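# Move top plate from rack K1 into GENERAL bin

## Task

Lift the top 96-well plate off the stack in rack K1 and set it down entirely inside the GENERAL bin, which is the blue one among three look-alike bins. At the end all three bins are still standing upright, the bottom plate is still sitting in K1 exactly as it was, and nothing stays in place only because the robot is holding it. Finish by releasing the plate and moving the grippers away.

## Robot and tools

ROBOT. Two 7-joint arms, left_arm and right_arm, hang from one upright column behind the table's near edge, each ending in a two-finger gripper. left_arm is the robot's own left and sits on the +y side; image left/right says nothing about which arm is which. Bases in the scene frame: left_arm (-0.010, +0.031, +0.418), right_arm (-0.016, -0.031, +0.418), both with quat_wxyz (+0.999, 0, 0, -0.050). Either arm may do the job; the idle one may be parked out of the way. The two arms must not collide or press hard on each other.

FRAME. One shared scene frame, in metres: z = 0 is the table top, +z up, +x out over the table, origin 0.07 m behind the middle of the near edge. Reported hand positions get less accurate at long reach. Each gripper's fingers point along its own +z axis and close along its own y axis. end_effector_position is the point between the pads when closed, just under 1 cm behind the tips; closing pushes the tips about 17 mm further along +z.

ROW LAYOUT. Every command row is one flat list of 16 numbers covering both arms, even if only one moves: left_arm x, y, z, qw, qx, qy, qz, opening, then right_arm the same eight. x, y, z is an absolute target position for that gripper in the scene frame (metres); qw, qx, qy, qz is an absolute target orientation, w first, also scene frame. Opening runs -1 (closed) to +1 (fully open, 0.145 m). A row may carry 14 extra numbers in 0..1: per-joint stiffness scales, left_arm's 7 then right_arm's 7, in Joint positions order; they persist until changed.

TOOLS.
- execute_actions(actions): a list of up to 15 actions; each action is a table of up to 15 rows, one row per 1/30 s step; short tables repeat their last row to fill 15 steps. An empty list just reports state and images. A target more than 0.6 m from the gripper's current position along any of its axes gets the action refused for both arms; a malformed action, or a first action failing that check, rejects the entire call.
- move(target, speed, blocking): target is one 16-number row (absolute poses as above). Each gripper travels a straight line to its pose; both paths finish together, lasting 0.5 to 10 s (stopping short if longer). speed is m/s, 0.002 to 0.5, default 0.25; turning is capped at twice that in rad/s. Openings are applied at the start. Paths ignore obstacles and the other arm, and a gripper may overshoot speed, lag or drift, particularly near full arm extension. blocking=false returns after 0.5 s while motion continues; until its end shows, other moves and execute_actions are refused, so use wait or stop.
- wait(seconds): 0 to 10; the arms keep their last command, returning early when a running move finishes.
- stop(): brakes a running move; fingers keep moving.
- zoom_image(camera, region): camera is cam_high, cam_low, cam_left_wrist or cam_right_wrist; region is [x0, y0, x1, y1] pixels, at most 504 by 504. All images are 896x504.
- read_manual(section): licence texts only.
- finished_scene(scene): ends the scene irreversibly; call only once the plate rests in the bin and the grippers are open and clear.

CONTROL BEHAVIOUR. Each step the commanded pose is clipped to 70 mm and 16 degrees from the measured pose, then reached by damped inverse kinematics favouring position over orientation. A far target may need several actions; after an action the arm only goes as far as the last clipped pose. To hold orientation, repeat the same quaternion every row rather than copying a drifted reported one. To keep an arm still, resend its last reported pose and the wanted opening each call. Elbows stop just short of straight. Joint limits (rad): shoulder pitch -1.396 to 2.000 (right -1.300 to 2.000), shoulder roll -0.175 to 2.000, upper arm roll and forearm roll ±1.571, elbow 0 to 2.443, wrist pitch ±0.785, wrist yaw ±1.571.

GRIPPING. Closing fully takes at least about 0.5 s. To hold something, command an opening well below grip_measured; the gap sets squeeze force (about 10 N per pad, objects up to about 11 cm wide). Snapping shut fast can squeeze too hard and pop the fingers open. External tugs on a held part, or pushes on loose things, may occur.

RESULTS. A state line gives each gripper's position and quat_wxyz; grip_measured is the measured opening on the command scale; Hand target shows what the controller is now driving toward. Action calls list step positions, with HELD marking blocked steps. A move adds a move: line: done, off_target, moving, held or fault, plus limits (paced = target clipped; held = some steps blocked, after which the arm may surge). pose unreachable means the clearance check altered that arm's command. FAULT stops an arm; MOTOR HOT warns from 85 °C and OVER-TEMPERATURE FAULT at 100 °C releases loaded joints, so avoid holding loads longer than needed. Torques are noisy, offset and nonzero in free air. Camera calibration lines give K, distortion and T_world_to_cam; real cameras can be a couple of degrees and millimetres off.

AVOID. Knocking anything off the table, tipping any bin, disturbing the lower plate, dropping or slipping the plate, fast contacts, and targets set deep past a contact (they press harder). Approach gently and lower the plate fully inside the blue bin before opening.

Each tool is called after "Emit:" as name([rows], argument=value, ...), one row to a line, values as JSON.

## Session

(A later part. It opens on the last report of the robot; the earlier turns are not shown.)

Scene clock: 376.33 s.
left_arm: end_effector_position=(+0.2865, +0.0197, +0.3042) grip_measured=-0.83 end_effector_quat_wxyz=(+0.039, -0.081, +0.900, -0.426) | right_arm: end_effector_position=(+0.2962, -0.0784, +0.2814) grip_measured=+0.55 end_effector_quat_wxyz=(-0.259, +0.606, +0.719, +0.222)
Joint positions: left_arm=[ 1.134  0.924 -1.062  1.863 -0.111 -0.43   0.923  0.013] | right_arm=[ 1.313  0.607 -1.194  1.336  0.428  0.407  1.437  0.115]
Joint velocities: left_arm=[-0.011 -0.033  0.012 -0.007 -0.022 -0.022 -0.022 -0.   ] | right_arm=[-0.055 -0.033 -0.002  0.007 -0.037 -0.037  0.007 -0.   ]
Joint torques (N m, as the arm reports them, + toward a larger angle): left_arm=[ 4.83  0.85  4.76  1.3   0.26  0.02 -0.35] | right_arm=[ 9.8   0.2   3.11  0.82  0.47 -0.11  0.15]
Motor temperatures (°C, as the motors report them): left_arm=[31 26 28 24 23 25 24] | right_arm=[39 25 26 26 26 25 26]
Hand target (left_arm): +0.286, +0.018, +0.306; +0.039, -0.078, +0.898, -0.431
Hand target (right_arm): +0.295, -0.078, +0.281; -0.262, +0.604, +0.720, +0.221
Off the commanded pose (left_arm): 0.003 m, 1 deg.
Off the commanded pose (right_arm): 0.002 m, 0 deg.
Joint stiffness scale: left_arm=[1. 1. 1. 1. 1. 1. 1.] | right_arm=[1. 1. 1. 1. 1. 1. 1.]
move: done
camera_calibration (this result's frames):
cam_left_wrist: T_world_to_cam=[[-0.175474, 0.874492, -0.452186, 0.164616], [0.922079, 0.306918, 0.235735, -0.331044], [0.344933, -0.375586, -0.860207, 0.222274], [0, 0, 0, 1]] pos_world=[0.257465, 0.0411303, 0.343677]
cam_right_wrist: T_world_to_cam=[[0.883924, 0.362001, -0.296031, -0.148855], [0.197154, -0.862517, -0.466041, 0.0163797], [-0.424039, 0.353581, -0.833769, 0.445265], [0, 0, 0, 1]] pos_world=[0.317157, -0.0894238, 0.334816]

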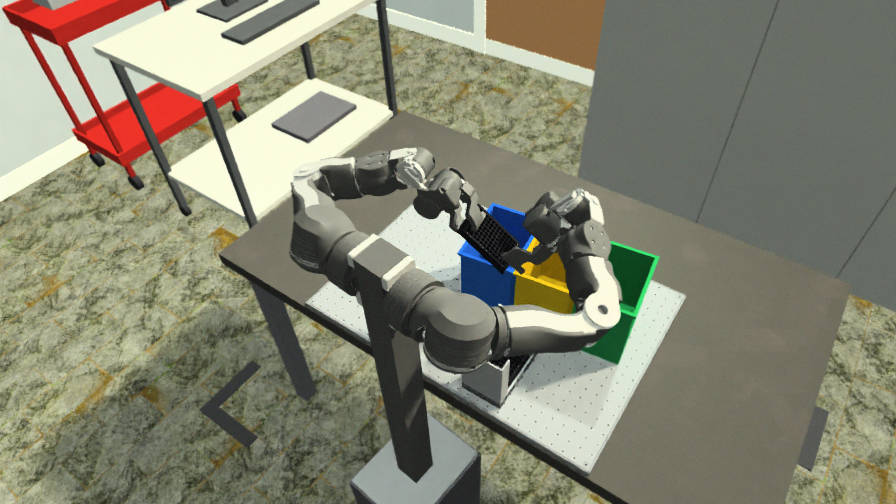

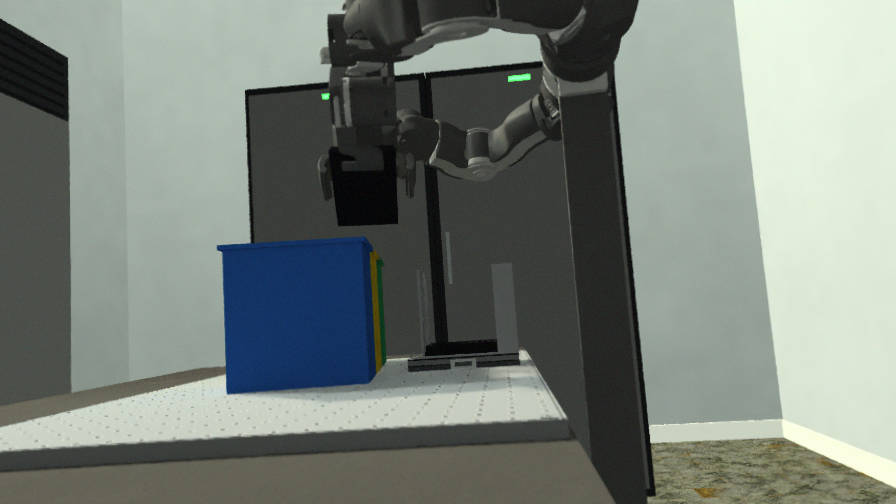

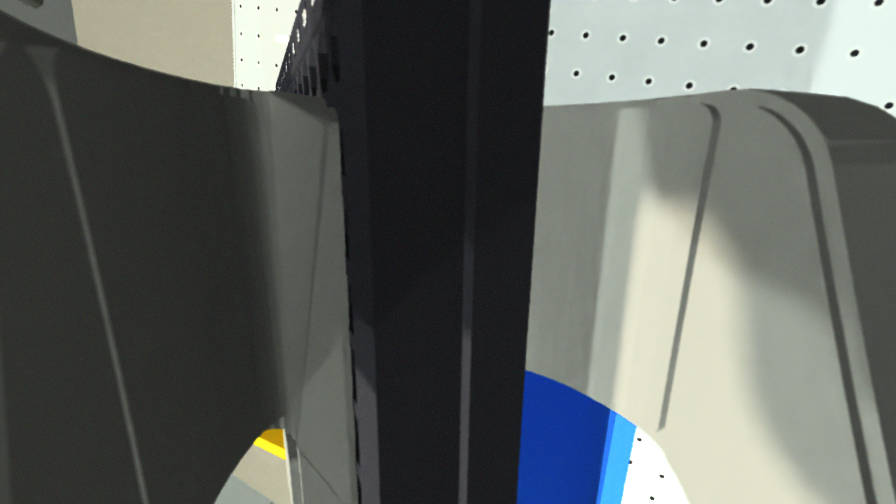

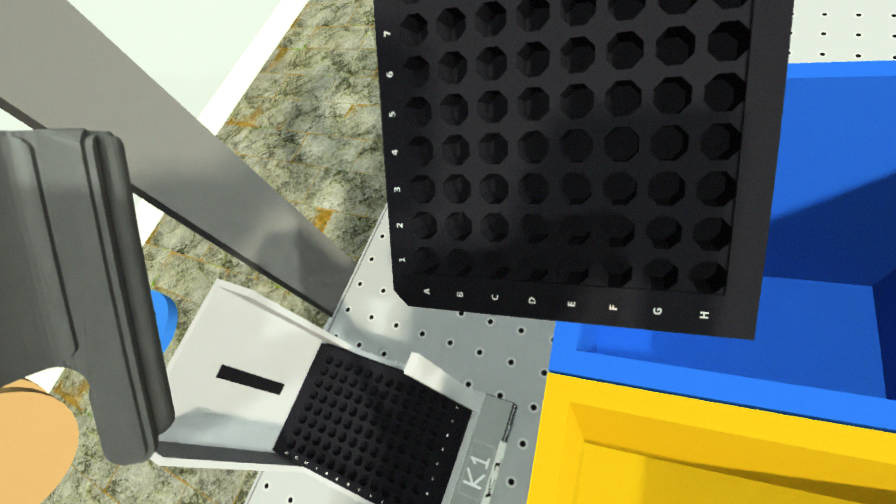

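Emit:
move(target=[0.3366,0.058,0.308,0.0664,-0.1604,0.9099,-0.3769,-1.0,0.297,-0.128,0.292,-0.2659,0.6646,0.6418,0.2753,0.55], speed=0.12)

Scene clock: 389.70 s.
left_arm: end_effector_position=(+0.3367, +0.0582, +0.3078) grip_measured=-0.83 end_effector_quat_wxyz=(+0.068, -0.161, +0.909, -0.379) | right_arm: end_effector_position=(+0.2970, -0.1287, +0.2927) grip_measured=+0.55 end_effector_quat_wxyz=(-0.265, +0.663, +0.643, +0.276)
Joint positions: left_arm=[ 1.218  0.914 -1.062  1.667 -0.084 -0.431  1.045  0.013] | right_arm=[ 1.254  0.82  -1.112  1.398  0.532  0.432  1.381  0.115]
Joint velocities: left_arm=[ 0.033  0.011 -0.017 -0.002  0.007  0.022 -0.007 -0.   ] | right_arm=[ 0.033 -0.055 -0.017 -0.007  0.022  0.007 -0.022  0.   ]
Joint torques (N m, as the arm reports them, + toward a larger angle): left_arm=[6.02 0.71 4.08 1.05 0.17 0.06 0.  ] | right_arm=[ 8.31  0.91  3.58  1.14  0.45  0.06 -0.21]
Motor temperatures (°C, as the motors report them): left_arm=[31 26 28 24 23 25 24] | right_arm=[39 25 26 26 26 25 26]
Hand target (left_arm): +0.336, +0.058, +0.308; +0.067, -0.160, +0.910, -0.377
Hand target (right_arm): +0.297, -0.128, +0.292; -0.265, +0.665, +0.642, +0.276
Off the commanded pose (left_arm): 0.000 m, 0 deg.
Off the commanded pose (right_arm): 0.001 m, 0 deg.
Joint stiffness scale: left_arm=[1. 1. 1. 1. 1. 1. 1.] | right_arm=[1. 1. 1. 1. 1. 1. 1.]
move: done
camera_calibration (this result's frames):
cam_left_wrist: T_world_to_cam=[[-0.33663, 0.867263, -0.366789, 0.169762], [0.863972, 0.439378, 0.245966, -0.381326], [0.374476, -0.234096, -0.897199, 0.2157], [0, 0, 0, 1]] pos_world=[0.305828, 0.0708129, 0.349585]
cam_right_wrist: T_world_to_cam=[[0.938179, 0.204536, -0.279259, -0.16927], [0.022097, -0.840497, -0.541366, 0.0549598], [-0.345445, 0.501727, -0.793056, 0.456669], [0, 0, 0, 1]] pos_world=[0.315345, -0.148308, 0.344647]

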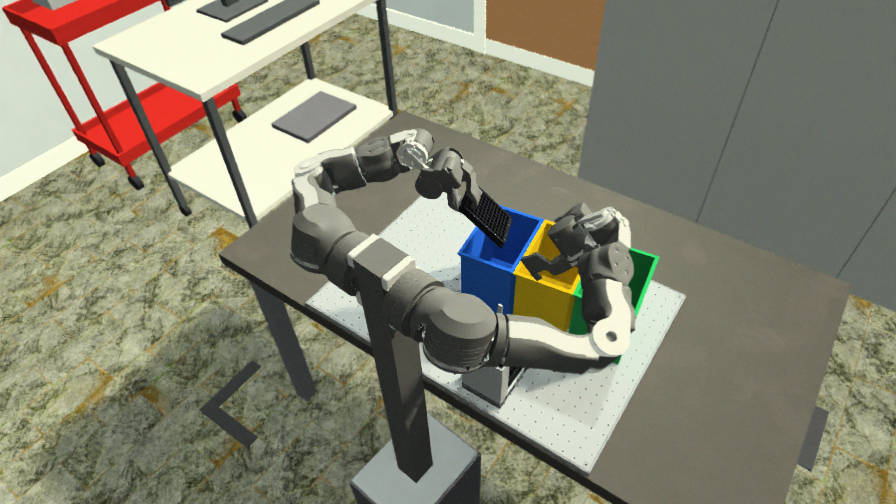

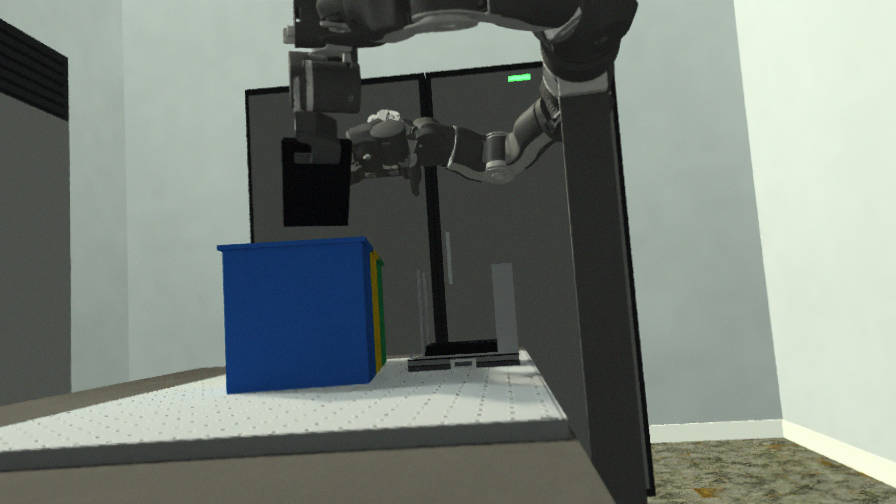

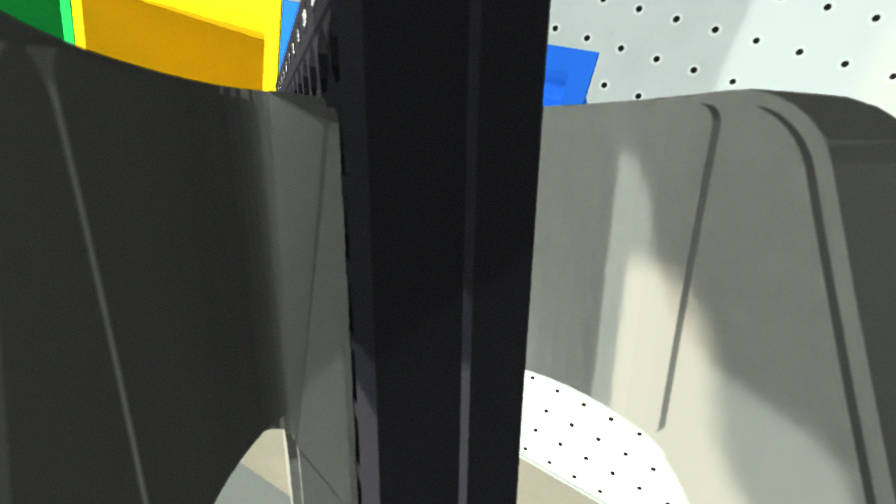

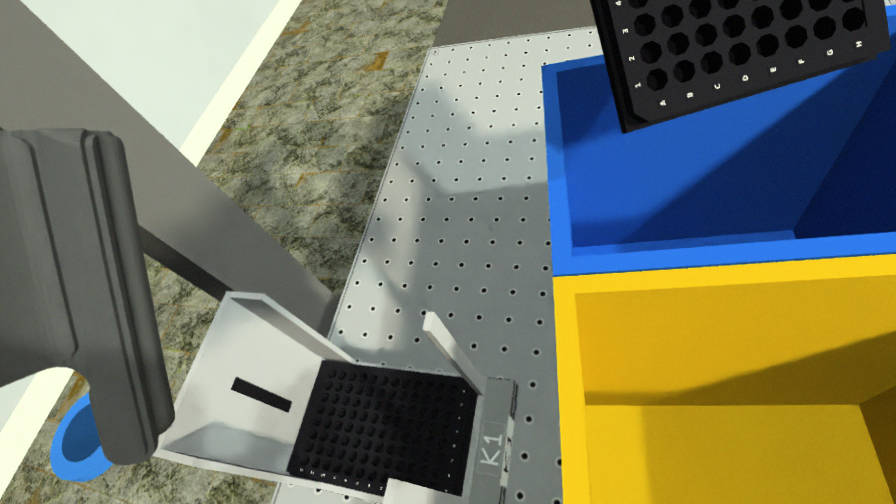

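Emit:
move(target=[0.364,0.014,0.220,0.0091,-0.0867,0.9907,-0.1041,-1.0,0.297,-0.151,0.2975,-0.2309,0.7682,0.4435,0.3999,0.55], speed=0.17)

Scene clock: 406.20 s.
left_arm: end_effector_position=(+0.3601, +0.0095, +0.2169) grip_measured=-0.83 end_effector_quat_wxyz=(+0.005, -0.088, +0.990, -0.107) | right_arm: end_effector_position=(+0.2972, -0.1502, +0.2981) grip_measured=+0.55 end_effector_quat_wxyz=(-0.233, +0.767, +0.444, +0.401)
Joint positions: left_arm=[ 1.351  0.342 -1.371  1.113 -0.219 -0.545  1.383  0.013] | right_arm=[ 0.881  1.046 -0.78   1.723  0.823  0.666  0.835  0.115]
Joint velocities: left_arm=[ 0.033 -0.011 -0.012  0.002 -0.022 -0.095 -0.051 -0.   ] | right_arm=[ 0.033 -0.011  0.007 -0.002  0.022  0.051 -0.007 -0.   ]
Joint torques (N m, as the arm reports them, + toward a larger angle): left_arm=[ 8.43  0.08  3.44  0.93 -0.01  0.    0.22] | right_arm=[ 6.6   3.5   3.67  1.54  0.43 -0.21 -0.19]
Motor temperatures (°C, as the motors report them): left_arm=[33 26 28 24 23 25 24] | right_arm=[38 25 27 26 26 25 26]
Hand target (left_arm): +0.361, +0.011, +0.218; +0.007, -0.087, +0.991, -0.104
Hand target (right_arm): +0.298, -0.151, +0.298; -0.231, +0.768, +0.442, +0.401
Off the commanded pose (left_arm): 0.007 m, 1 deg.
Off the commanded pose (right_arm): 0.001 m, 0 deg.
Joint stiffness scale: left_arm=[1. 1. 1. 1. 1. 1. 1.] | right_arm=[1. 1. 1. 1. 1. 1. 1.]
move: off_target (left_arm)
camera_calibration (this result's frames):
cam_left_wrist: T_world_to_cam=[[-0.18821, 0.961904, 0.198288, 0.00964939], [0.956448, 0.133647, 0.25951, -0.391086], [0.223123, 0.238494, -0.945165, 0.174455], [0, 0, 0, 1]] pos_world=[0.336944, 0.00137911, 0.264466]
cam_right_wrist: T_world_to_cam=[[0.946794, -0.218762, -0.236061, -0.24266], [-0.321797, -0.655646, -0.683063, 0.212053], [-0.00534467, 0.722683, -0.691159, 0.373519], [0, 0, 0, 1]] pos_world=[0.299984, -0.183989, 0.345724]

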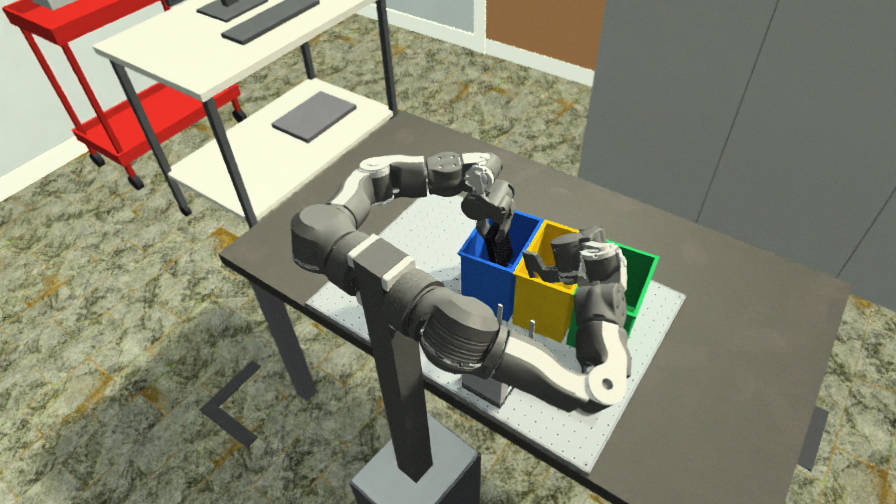

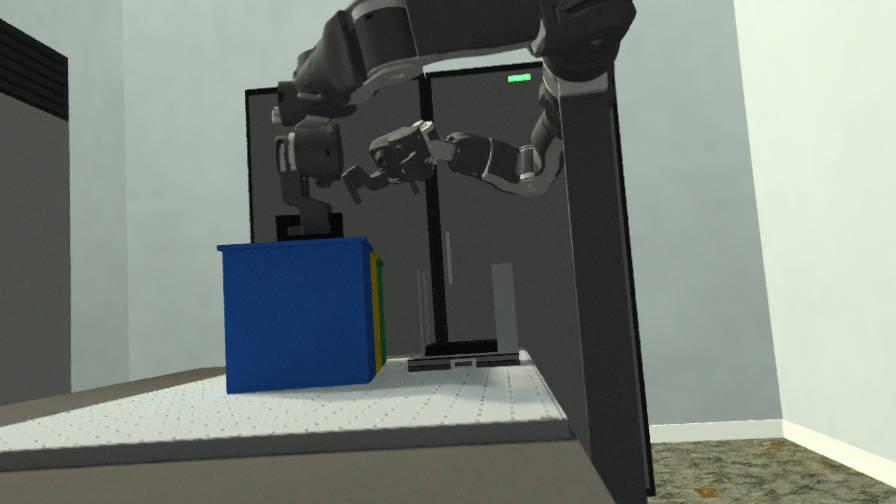

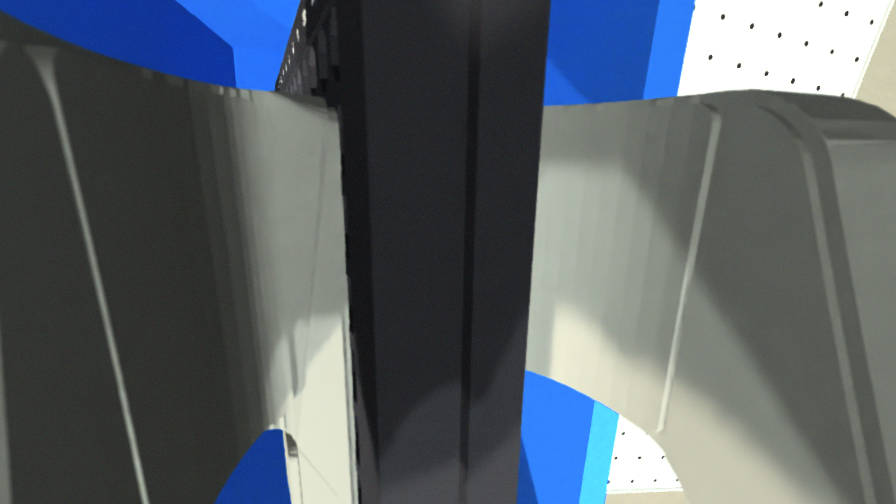

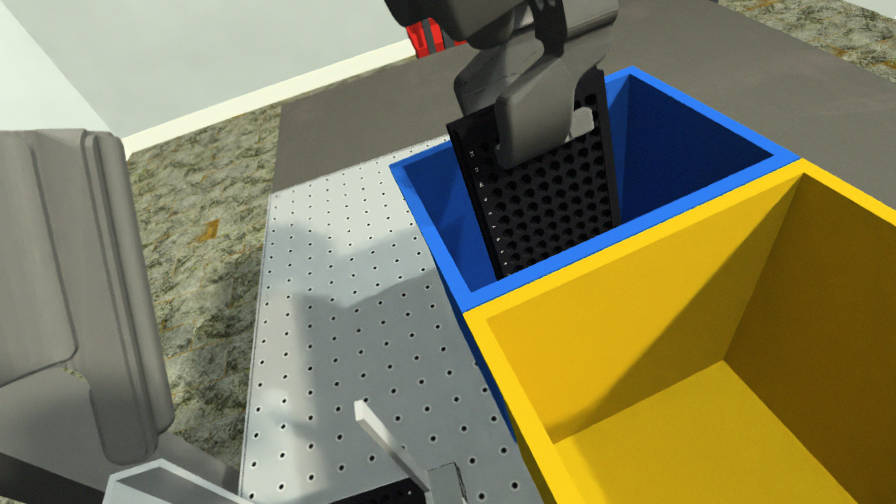

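Emit:
move(target=[0.363,-0.002,0.158,0.0051,-0.0730,0.9949,-0.0696,-1.0,0.297,-0.151,0.2975,-0.2309,0.7682,0.4435,0.3999,0.55], speed=0.07)

Scene clock: 423.03 s.
left_arm: end_effector_position=(+0.3623, -0.0017, +0.1578) grip_measured=-0.83 end_effector_quat_wxyz=(+0.006, -0.075, +0.995, -0.067) | right_arm: end_effector_position=(+0.2972, -0.1505, +0.2981) grip_measured=+0.55 end_effector_quat_wxyz=(-0.232, +0.767, +0.444, +0.401)
Joint positions: left_arm=[ 1.238  0.196 -1.412  0.912 -0.405 -0.604  1.279  0.013] | right_arm=[ 0.881  1.047 -0.78   1.724  0.823  0.666  0.835  0.115]
Joint velocities: left_arm=[-0.011 -0.055  0.012 -0.002 -0.051  0.037  0.022 -0.   ] | right_arm=[ 0.011 -0.033 -0.022  0.012  0.066  0.007 -0.007  0.   ]
Joint torques (N m, as the arm reports them, + toward a larger angle): left_arm=[ 7.58 -0.12  3.33  1.15 -0.04 -0.01 -0.01] | right_arm=[ 6.97  3.47  3.25  1.58  0.36 -0.21 -0.1 ]
Motor temperatures (°C, as the motors report them): left_arm=[36 26 28 24 23 25 23] | right_arm=[36 25 27 26 26 25 26]
Hand target (left_arm): +0.362, -0.002, +0.157; +0.005, -0.074, +0.995, -0.069
Hand target (right_arm): +0.297, -0.151, +0.297; -0.231, +0.768, +0.443, +0.400
Off the commanded pose (left_arm): 0.001 m, 0 deg.
Off the commanded pose (right_arm): 0.001 m, 0 deg.
Joint stiffness scale: left_arm=[1. 1. 1. 1. 1. 1. 1.] | right_arm=[1. 1. 1. 1. 1. 1. 1.]
move: done
camera_calibration (this result's frames):
cam_left_wrist: T_world_to_cam=[[-0.161941, 0.947441, 0.275916, 0.0107488], [0.960192, 0.0867978, 0.265512, -0.378817], [0.227608, 0.30793, -0.923782, 0.115874], [0, 0, 0, 1]] pos_world=[0.339104, -0.0129844, 0.204657]
cam_right_wrist: T_world_to_cam=[[0.946708, -0.219762, -0.235475, -0.24295], [-0.322061, -0.656162, -0.682442, 0.211633], [-0.0045347, 0.721911, -0.691971, 0.373672], [0, 0, 0, 1]] pos_world=[0.299856, -0.184284, 0.345789]

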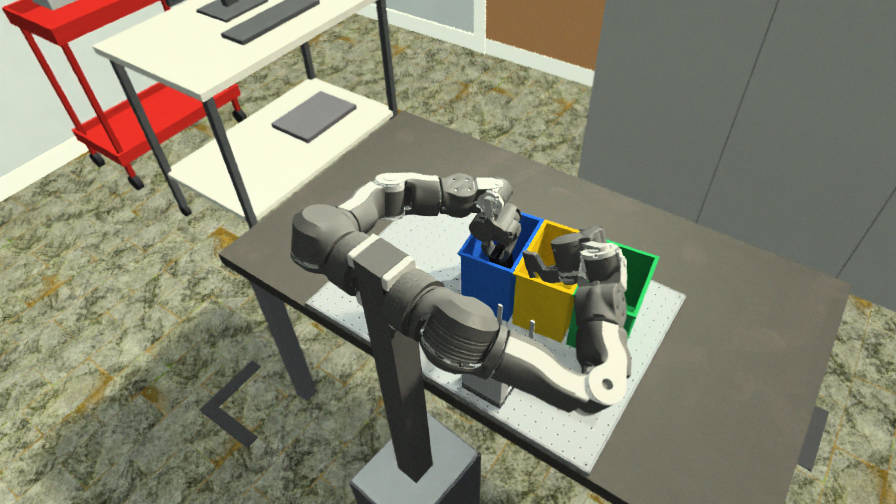

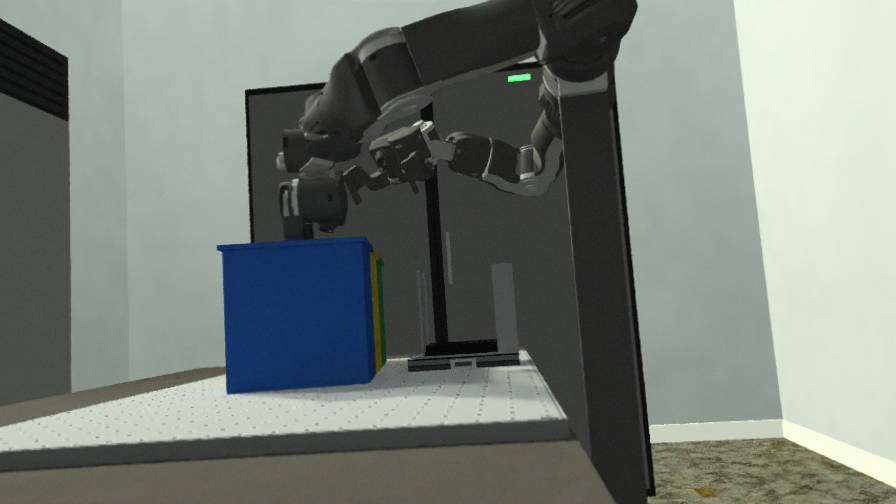

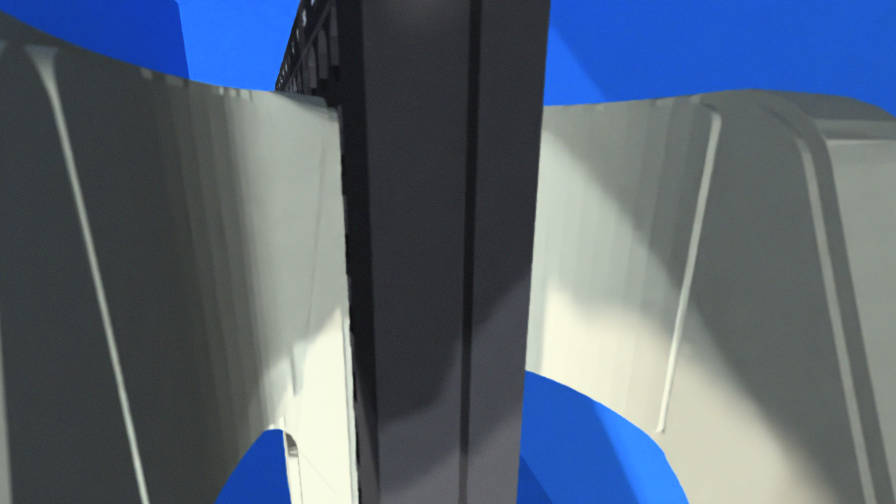

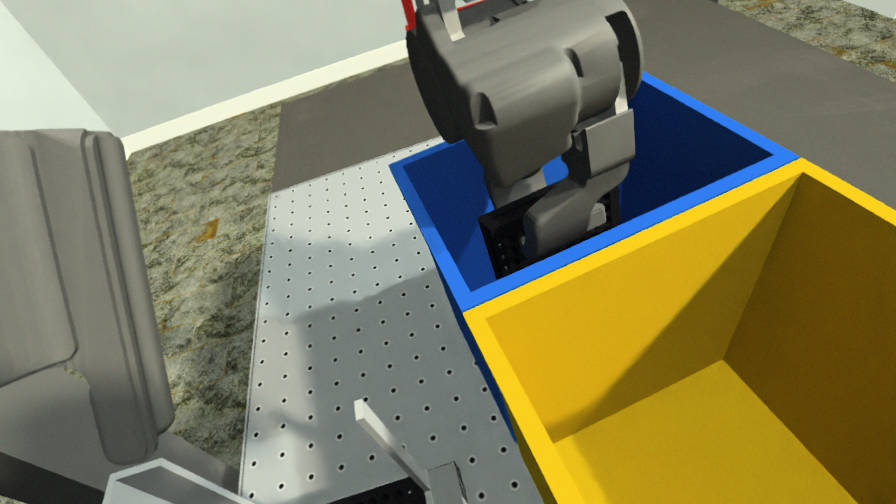

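Emit:
zoom_image(camera="cam_low", region=[210, 130, 410, 270])

Emit:
zoom_image(camera="cam_high", region=[430, 160, 610, 320])

Region (210, 130, 410, 270) of cam_low's 896x504 image, scaled by 2.520, with more detail than that image has; it fills the top 353 rows of this view, and the rest is white.

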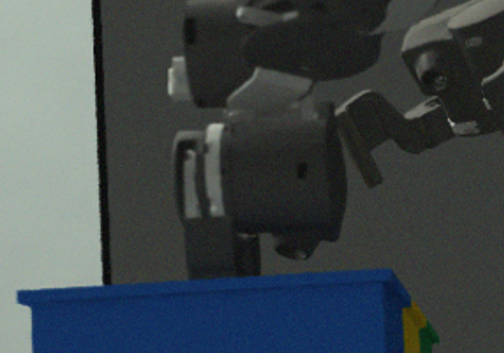

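Region (430, 160, 610, 320) of cam_high's 896x504 image, scaled by 2.800, with more detail than that image has.

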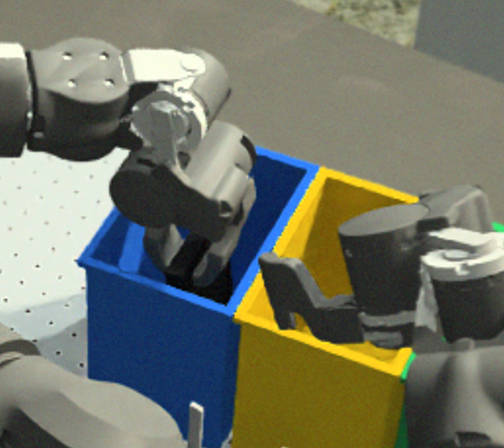

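Emit:
execute_actions([
  [[0.363,-0.002,0.157,0.0051,-0.0730,0.9949,-0.0696,-1.0,0.297,-0.151,0.2975,-0.2309,0.7682,0.4435,0.3999,0.55],[0.363,-0.0021,0.1558,0.0051,-0.0730,0.9949,-0.0696,-1.0,0.297,-0.151,0.2975,-0.2309,0.7682,0.4435,0.3999,0.55],[0.363,-0.0023,0.1545,0.0051,-0.0730,0.9949,-0.0696,-1.0,0.297,-0.151,0.2975,-0.2309,0.7682,0.4435,0.3999,0.55],[0.363,-0.0024,0.1532,0.0051,-0.0730,0.9949,-0.0696,-1.0,0.297,-0.151,0.2975,-0.2309,0.7682,0.4435,0.3999,0.55],[0.363,-0.0026,0.152,0.0051,-0.0730,0.9949,-0.0696,-1.0,0.297,-0.151,0.2975,-0.2309,0.7682,0.4435,0.3999,0.55],[0.363,-0.0028,0.151,0.0051,-0.0730,0.9949,-0.0696,-1.0,0.297,-0.151,0.2975,-0.2309,0.7682,0.4435,0.3999,0.55],[0.363,-0.003,0.1503,0.0051,-0.0730,0.9949,-0.0696,-1.0,0.297,-0.151,0.2975,-0.2309,0.7682,0.4435,0.3999,0.55],[0.363,-0.003,0.15,0.0051,-0.0730,0.9949,-0.0696,-1.0,0.297,-0.151,0.2975,-0.2309,0.7682,0.4435,0.3999,0.55],[0.363,-0.003,0.15,0.0051,-0.0730,0.9949,-0.0696,-1.0,0.297,-0.151,0.2975,-0.2309,0.7682,0.4435,0.3999,0.55],[0.363,-0.003,0.15,0.0051,-0.0730,0.9949,-0.0696,-0.95,0.297,-0.151,0.2975,-0.2309,0.7682,0.4435,0.3999,0.55],[0.363,-0.003,0.15,0.0051,-0.0730,0.9949,-0.0696,-0.88,0.297,-0.151,0.2975,-0.2309,0.7682,0.4435,0.3999,0.55],[0.363,-0.003,0.15,0.0051,-0.0730,0.9949,-0.0696,-0.80,0.297,-0.151,0.2975,-0.2309,0.7682,0.4435,0.3999,0.55],[0.363,-0.003,0.15,0.0051,-0.0730,0.9949,-0.0696,-0.74,0.297,-0.151,0.2975,-0.2309,0.7682,0.4435,0.3999,0.55],[0.363,-0.003,0.15,0.0051,-0.0730,0.9949,-0.0696,-0.69,0.297,-0.151,0.2975,-0.2309,0.7682,0.4435,0.3999,0.55],[0.363,-0.003,0.15,0.0051,-0.0730,0.9949,-0.0696,-0.66,0.297,-0.151,0.2975,-0.2309,0.7682,0.4435,0.3999,0.55]],
])

Scene clock: 437.80 s.
left_arm: end_effector_position=(+0.3631, -0.0025, +0.1506) grip_measured=-0.66 end_effector_quat_wxyz=(+0.006, -0.074, +0.995, -0.068) | right_arm: end_effector_position=(+0.2972, -0.1505, +0.2981) grip_measured=+0.55 end_effector_quat_wxyz=(-0.232, +0.767, +0.444, +0.401)
Joint positions: left_arm=[ 1.222  0.182 -1.412  0.882 -0.43  -0.617  1.255  0.026] | right_arm=[ 0.881  1.047 -0.78   1.724  0.823  0.666  0.835  0.115]
Joint velocities: left_arm=[ 0.011  0.077 -0.012  0.012 -0.066 -0.007  0.007  0.002] | right_arm=[-0.011 -0.121 -0.007 -0.012  0.037 -0.022 -0.022  0.   ]
Joint torques (N m, as the arm reports them, + toward a larger angle): left_arm=[ 7.38 -0.26  3.15  1.12 -0.09 -0.01 -0.01] | right_arm=[ 7.04  3.44  3.23  1.58  0.36 -0.19 -0.11]
Motor temperatures (°C, as the motors report them): left_arm=[36 26 28 24 23 25 23] | right_arm=[36 25 27 26 26 25 26]
Hand target (left_arm): +0.363, -0.003, +0.150; +0.005, -0.073, +0.995, -0.070
Hand target (right_arm): +0.297, -0.151, +0.297; -0.231, +0.768, +0.443, +0.400
Off the commanded pose (left_arm): 0.001 m, 0 deg.
Off the commanded pose (right_arm): 0.001 m, 0 deg.
Joint stiffness scale: left_arm=[1. 1. 1. 1. 1. 1. 1.] | right_arm=[1. 1. 1. 1. 1. 1. 1.]
Step readings (end_effector_position):
0: left_arm (+0.3624, -0.0017, +0.1578) | right_arm (+0.2972, -0.1505, +0.2981)
1: left_arm (+0.3628, -0.0015, +0.1575) | right_arm (+0.2972, -0.1505, +0.2981)
2: left_arm (+0.3634, -0.0013, +0.1571) | right_arm (+0.2972, -0.1505, +0.2981)
4: left_arm (+0.3642, -0.0011, +0.1557) | right_arm (+0.2972, -0.1505, +0.2981)
8: left_arm (+0.3626, -0.0028, +0.1506) | right_arm (+0.2972, -0.1505, +0.2981)
15: end_effector_position above
camera_calibration (this result's frames):
cam_left_wrist: T_world_to_cam=[[-0.160445, 0.947896, 0.27523, 0.0131725], [0.960308, 0.085446, 0.265534, -0.377568], [0.228181, 0.306909, -0.923981, 0.109085], [0, 0, 0, 1]] pos_world=[0.339804, -0.0137037, 0.197425]
cam_right_wrist: T_world_to_cam=[[0.946708, -0.219762, -0.235475, -0.24295], [-0.322061, -0.656162, -0.682442, 0.211633], [-0.0045347, 0.721911, -0.691971, 0.373672], [0, 0, 0, 1]] pos_world=[0.299856, -0.184284, 0.345789]

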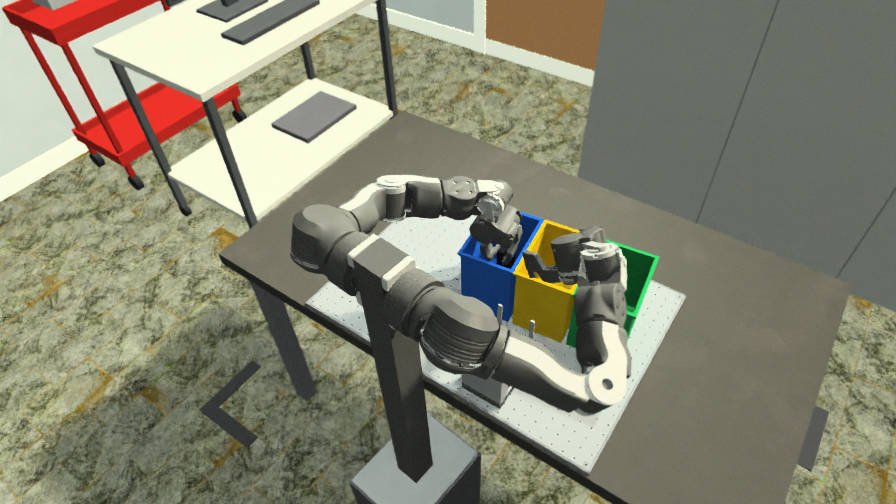

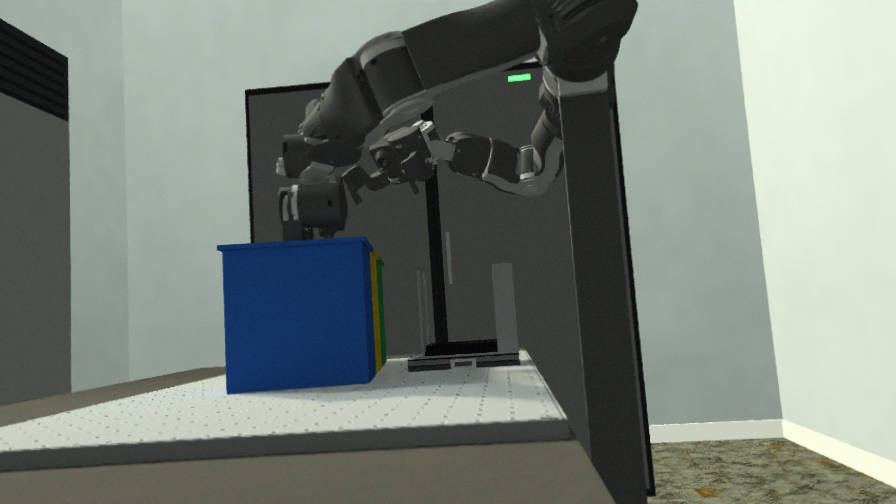

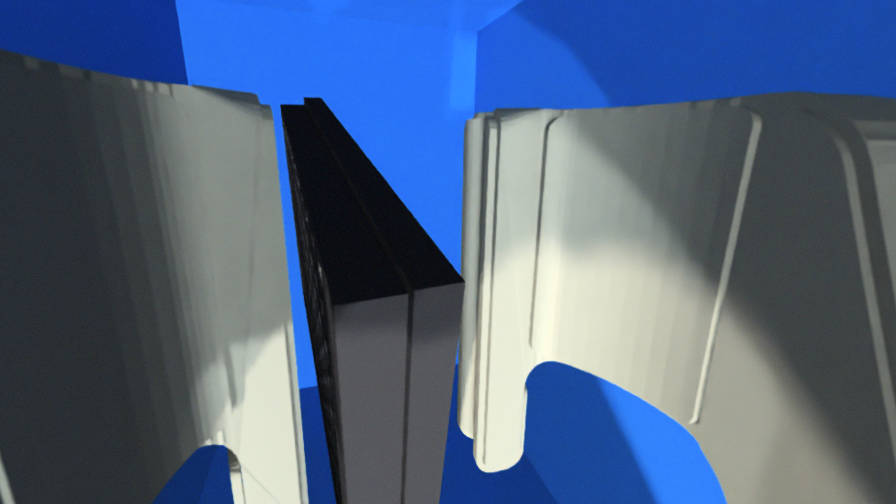

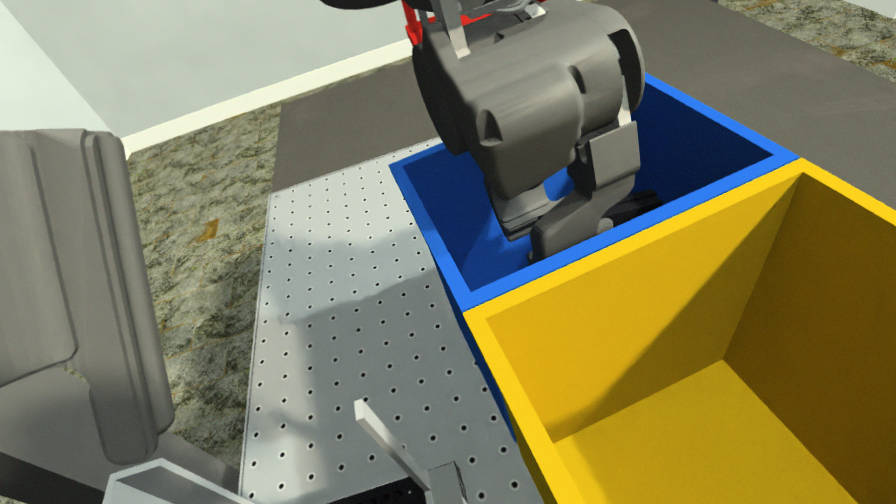

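Emit:
execute_actions(actions=[])

Scene clock: 438.97 s.
left_arm: end_effector_position=(+0.3631, -0.0025, +0.1506) grip_measured=-0.66 end_effector_quat_wxyz=(+0.006, -0.074, +0.995, -0.067) | right_arm: end_effector_position=(+0.2972, -0.1505, +0.2981) grip_measured=+0.55 end_effector_quat_wxyz=(-0.232, +0.767, +0.444, +0.401)
Joint positions: left_arm=[ 1.222  0.182 -1.412  0.882 -0.431 -0.617  1.255  0.026] | right_arm=[ 0.881  1.047 -0.78   1.724  0.823  0.666  0.835  0.115]
Joint velocities: left_arm=[-0.011 -0.033 -0.012 -0.012 -0.022 -0.022 -0.022 -0.   ] | right_arm=[ 0.033 -0.033 -0.012  0.002 -0.022 -0.007  0.037 -0.   ]
Joint torques (N m, as the arm reports them, + toward a larger angle): left_arm=[ 7.42 -0.28  3.26  1.13 -0.05 -0.01  0.  ] | right_arm=[ 6.95  3.49  3.33  1.51  0.37 -0.22 -0.08]
Motor temperatures (°C, as the motors report them): left_arm=[36 26 28 24 23 25 23] | right_arm=[36 25 27 26 26 25 26]
Hand target (left_arm): +0.363, -0.003, +0.150; +0.005, -0.073, +0.995, -0.069
Hand target (right_arm): +0.297, -0.151, +0.297; -0.231, +0.768, +0.443, +0.400
Off the commanded pose (left_arm): 0.001 m, 0 deg.
Off the commanded pose (right_arm): 0.001 m, 0 deg.
Joint stiffness scale: left_arm=[1. 1. 1. 1. 1. 1. 1.] | right_arm=[1. 1. 1. 1. 1. 1. 1.]
camera_calibration (this result's frames):
cam_left_wrist: T_world_to_cam=[[-0.160467, 0.947832, 0.275436, 0.0131169], [0.960241, 0.0853226, 0.265816, -0.37763], [0.228448, 0.30714, -0.923838, 0.108941], [0, 0, 0, 1]] pos_world=[0.339833, -0.0136724, 0.197411]
cam_right_wrist: T_world_to_cam=[[0.946708, -0.219762, -0.235475, -0.24295], [-0.322061, -0.656162, -0.682442, 0.211633], [-0.0045347, 0.721911, -0.691971, 0.373672], [0, 0, 0, 1]] pos_world=[0.299856, -0.184284, 0.345789]

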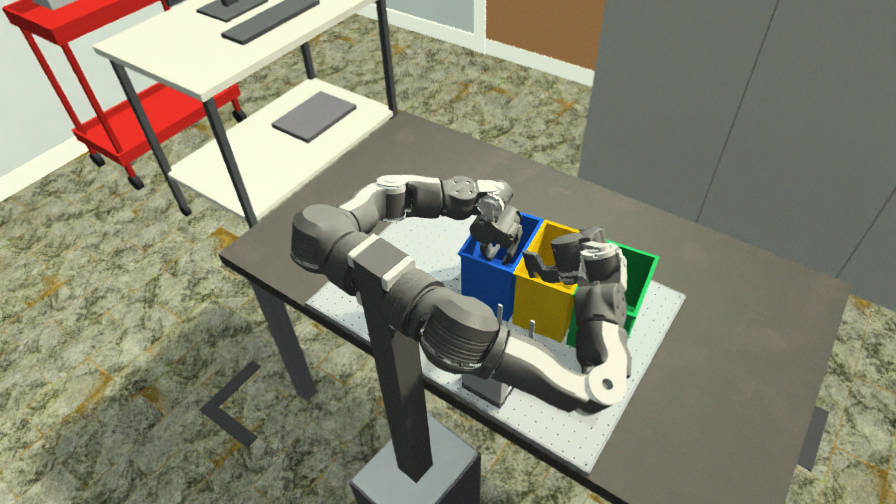

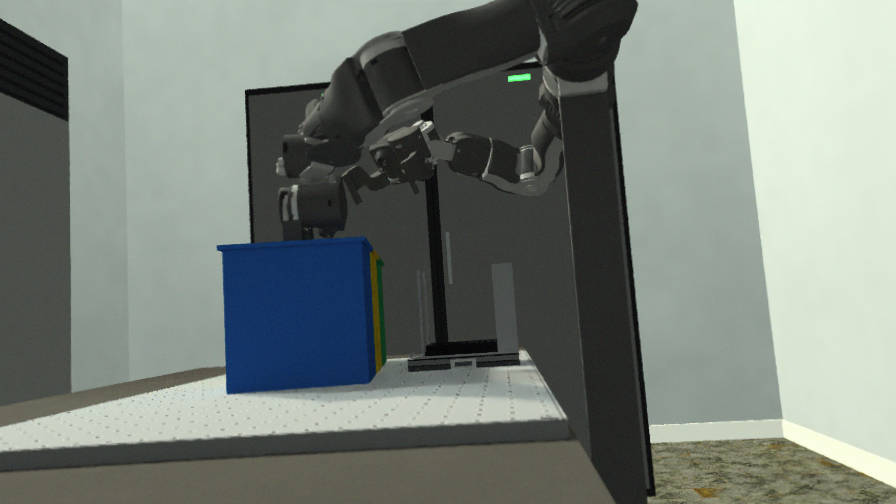

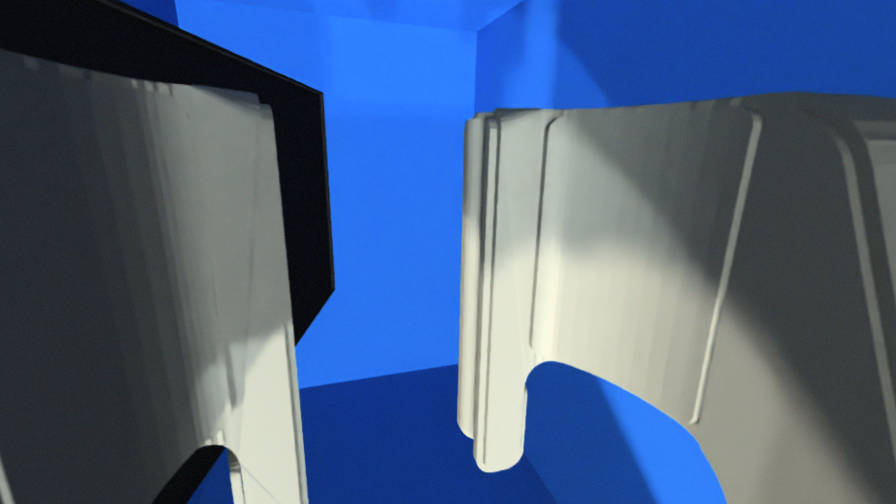

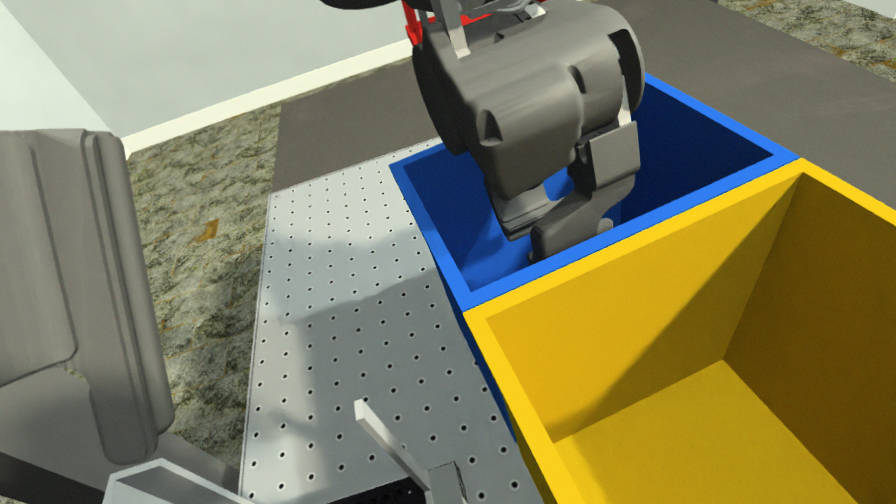

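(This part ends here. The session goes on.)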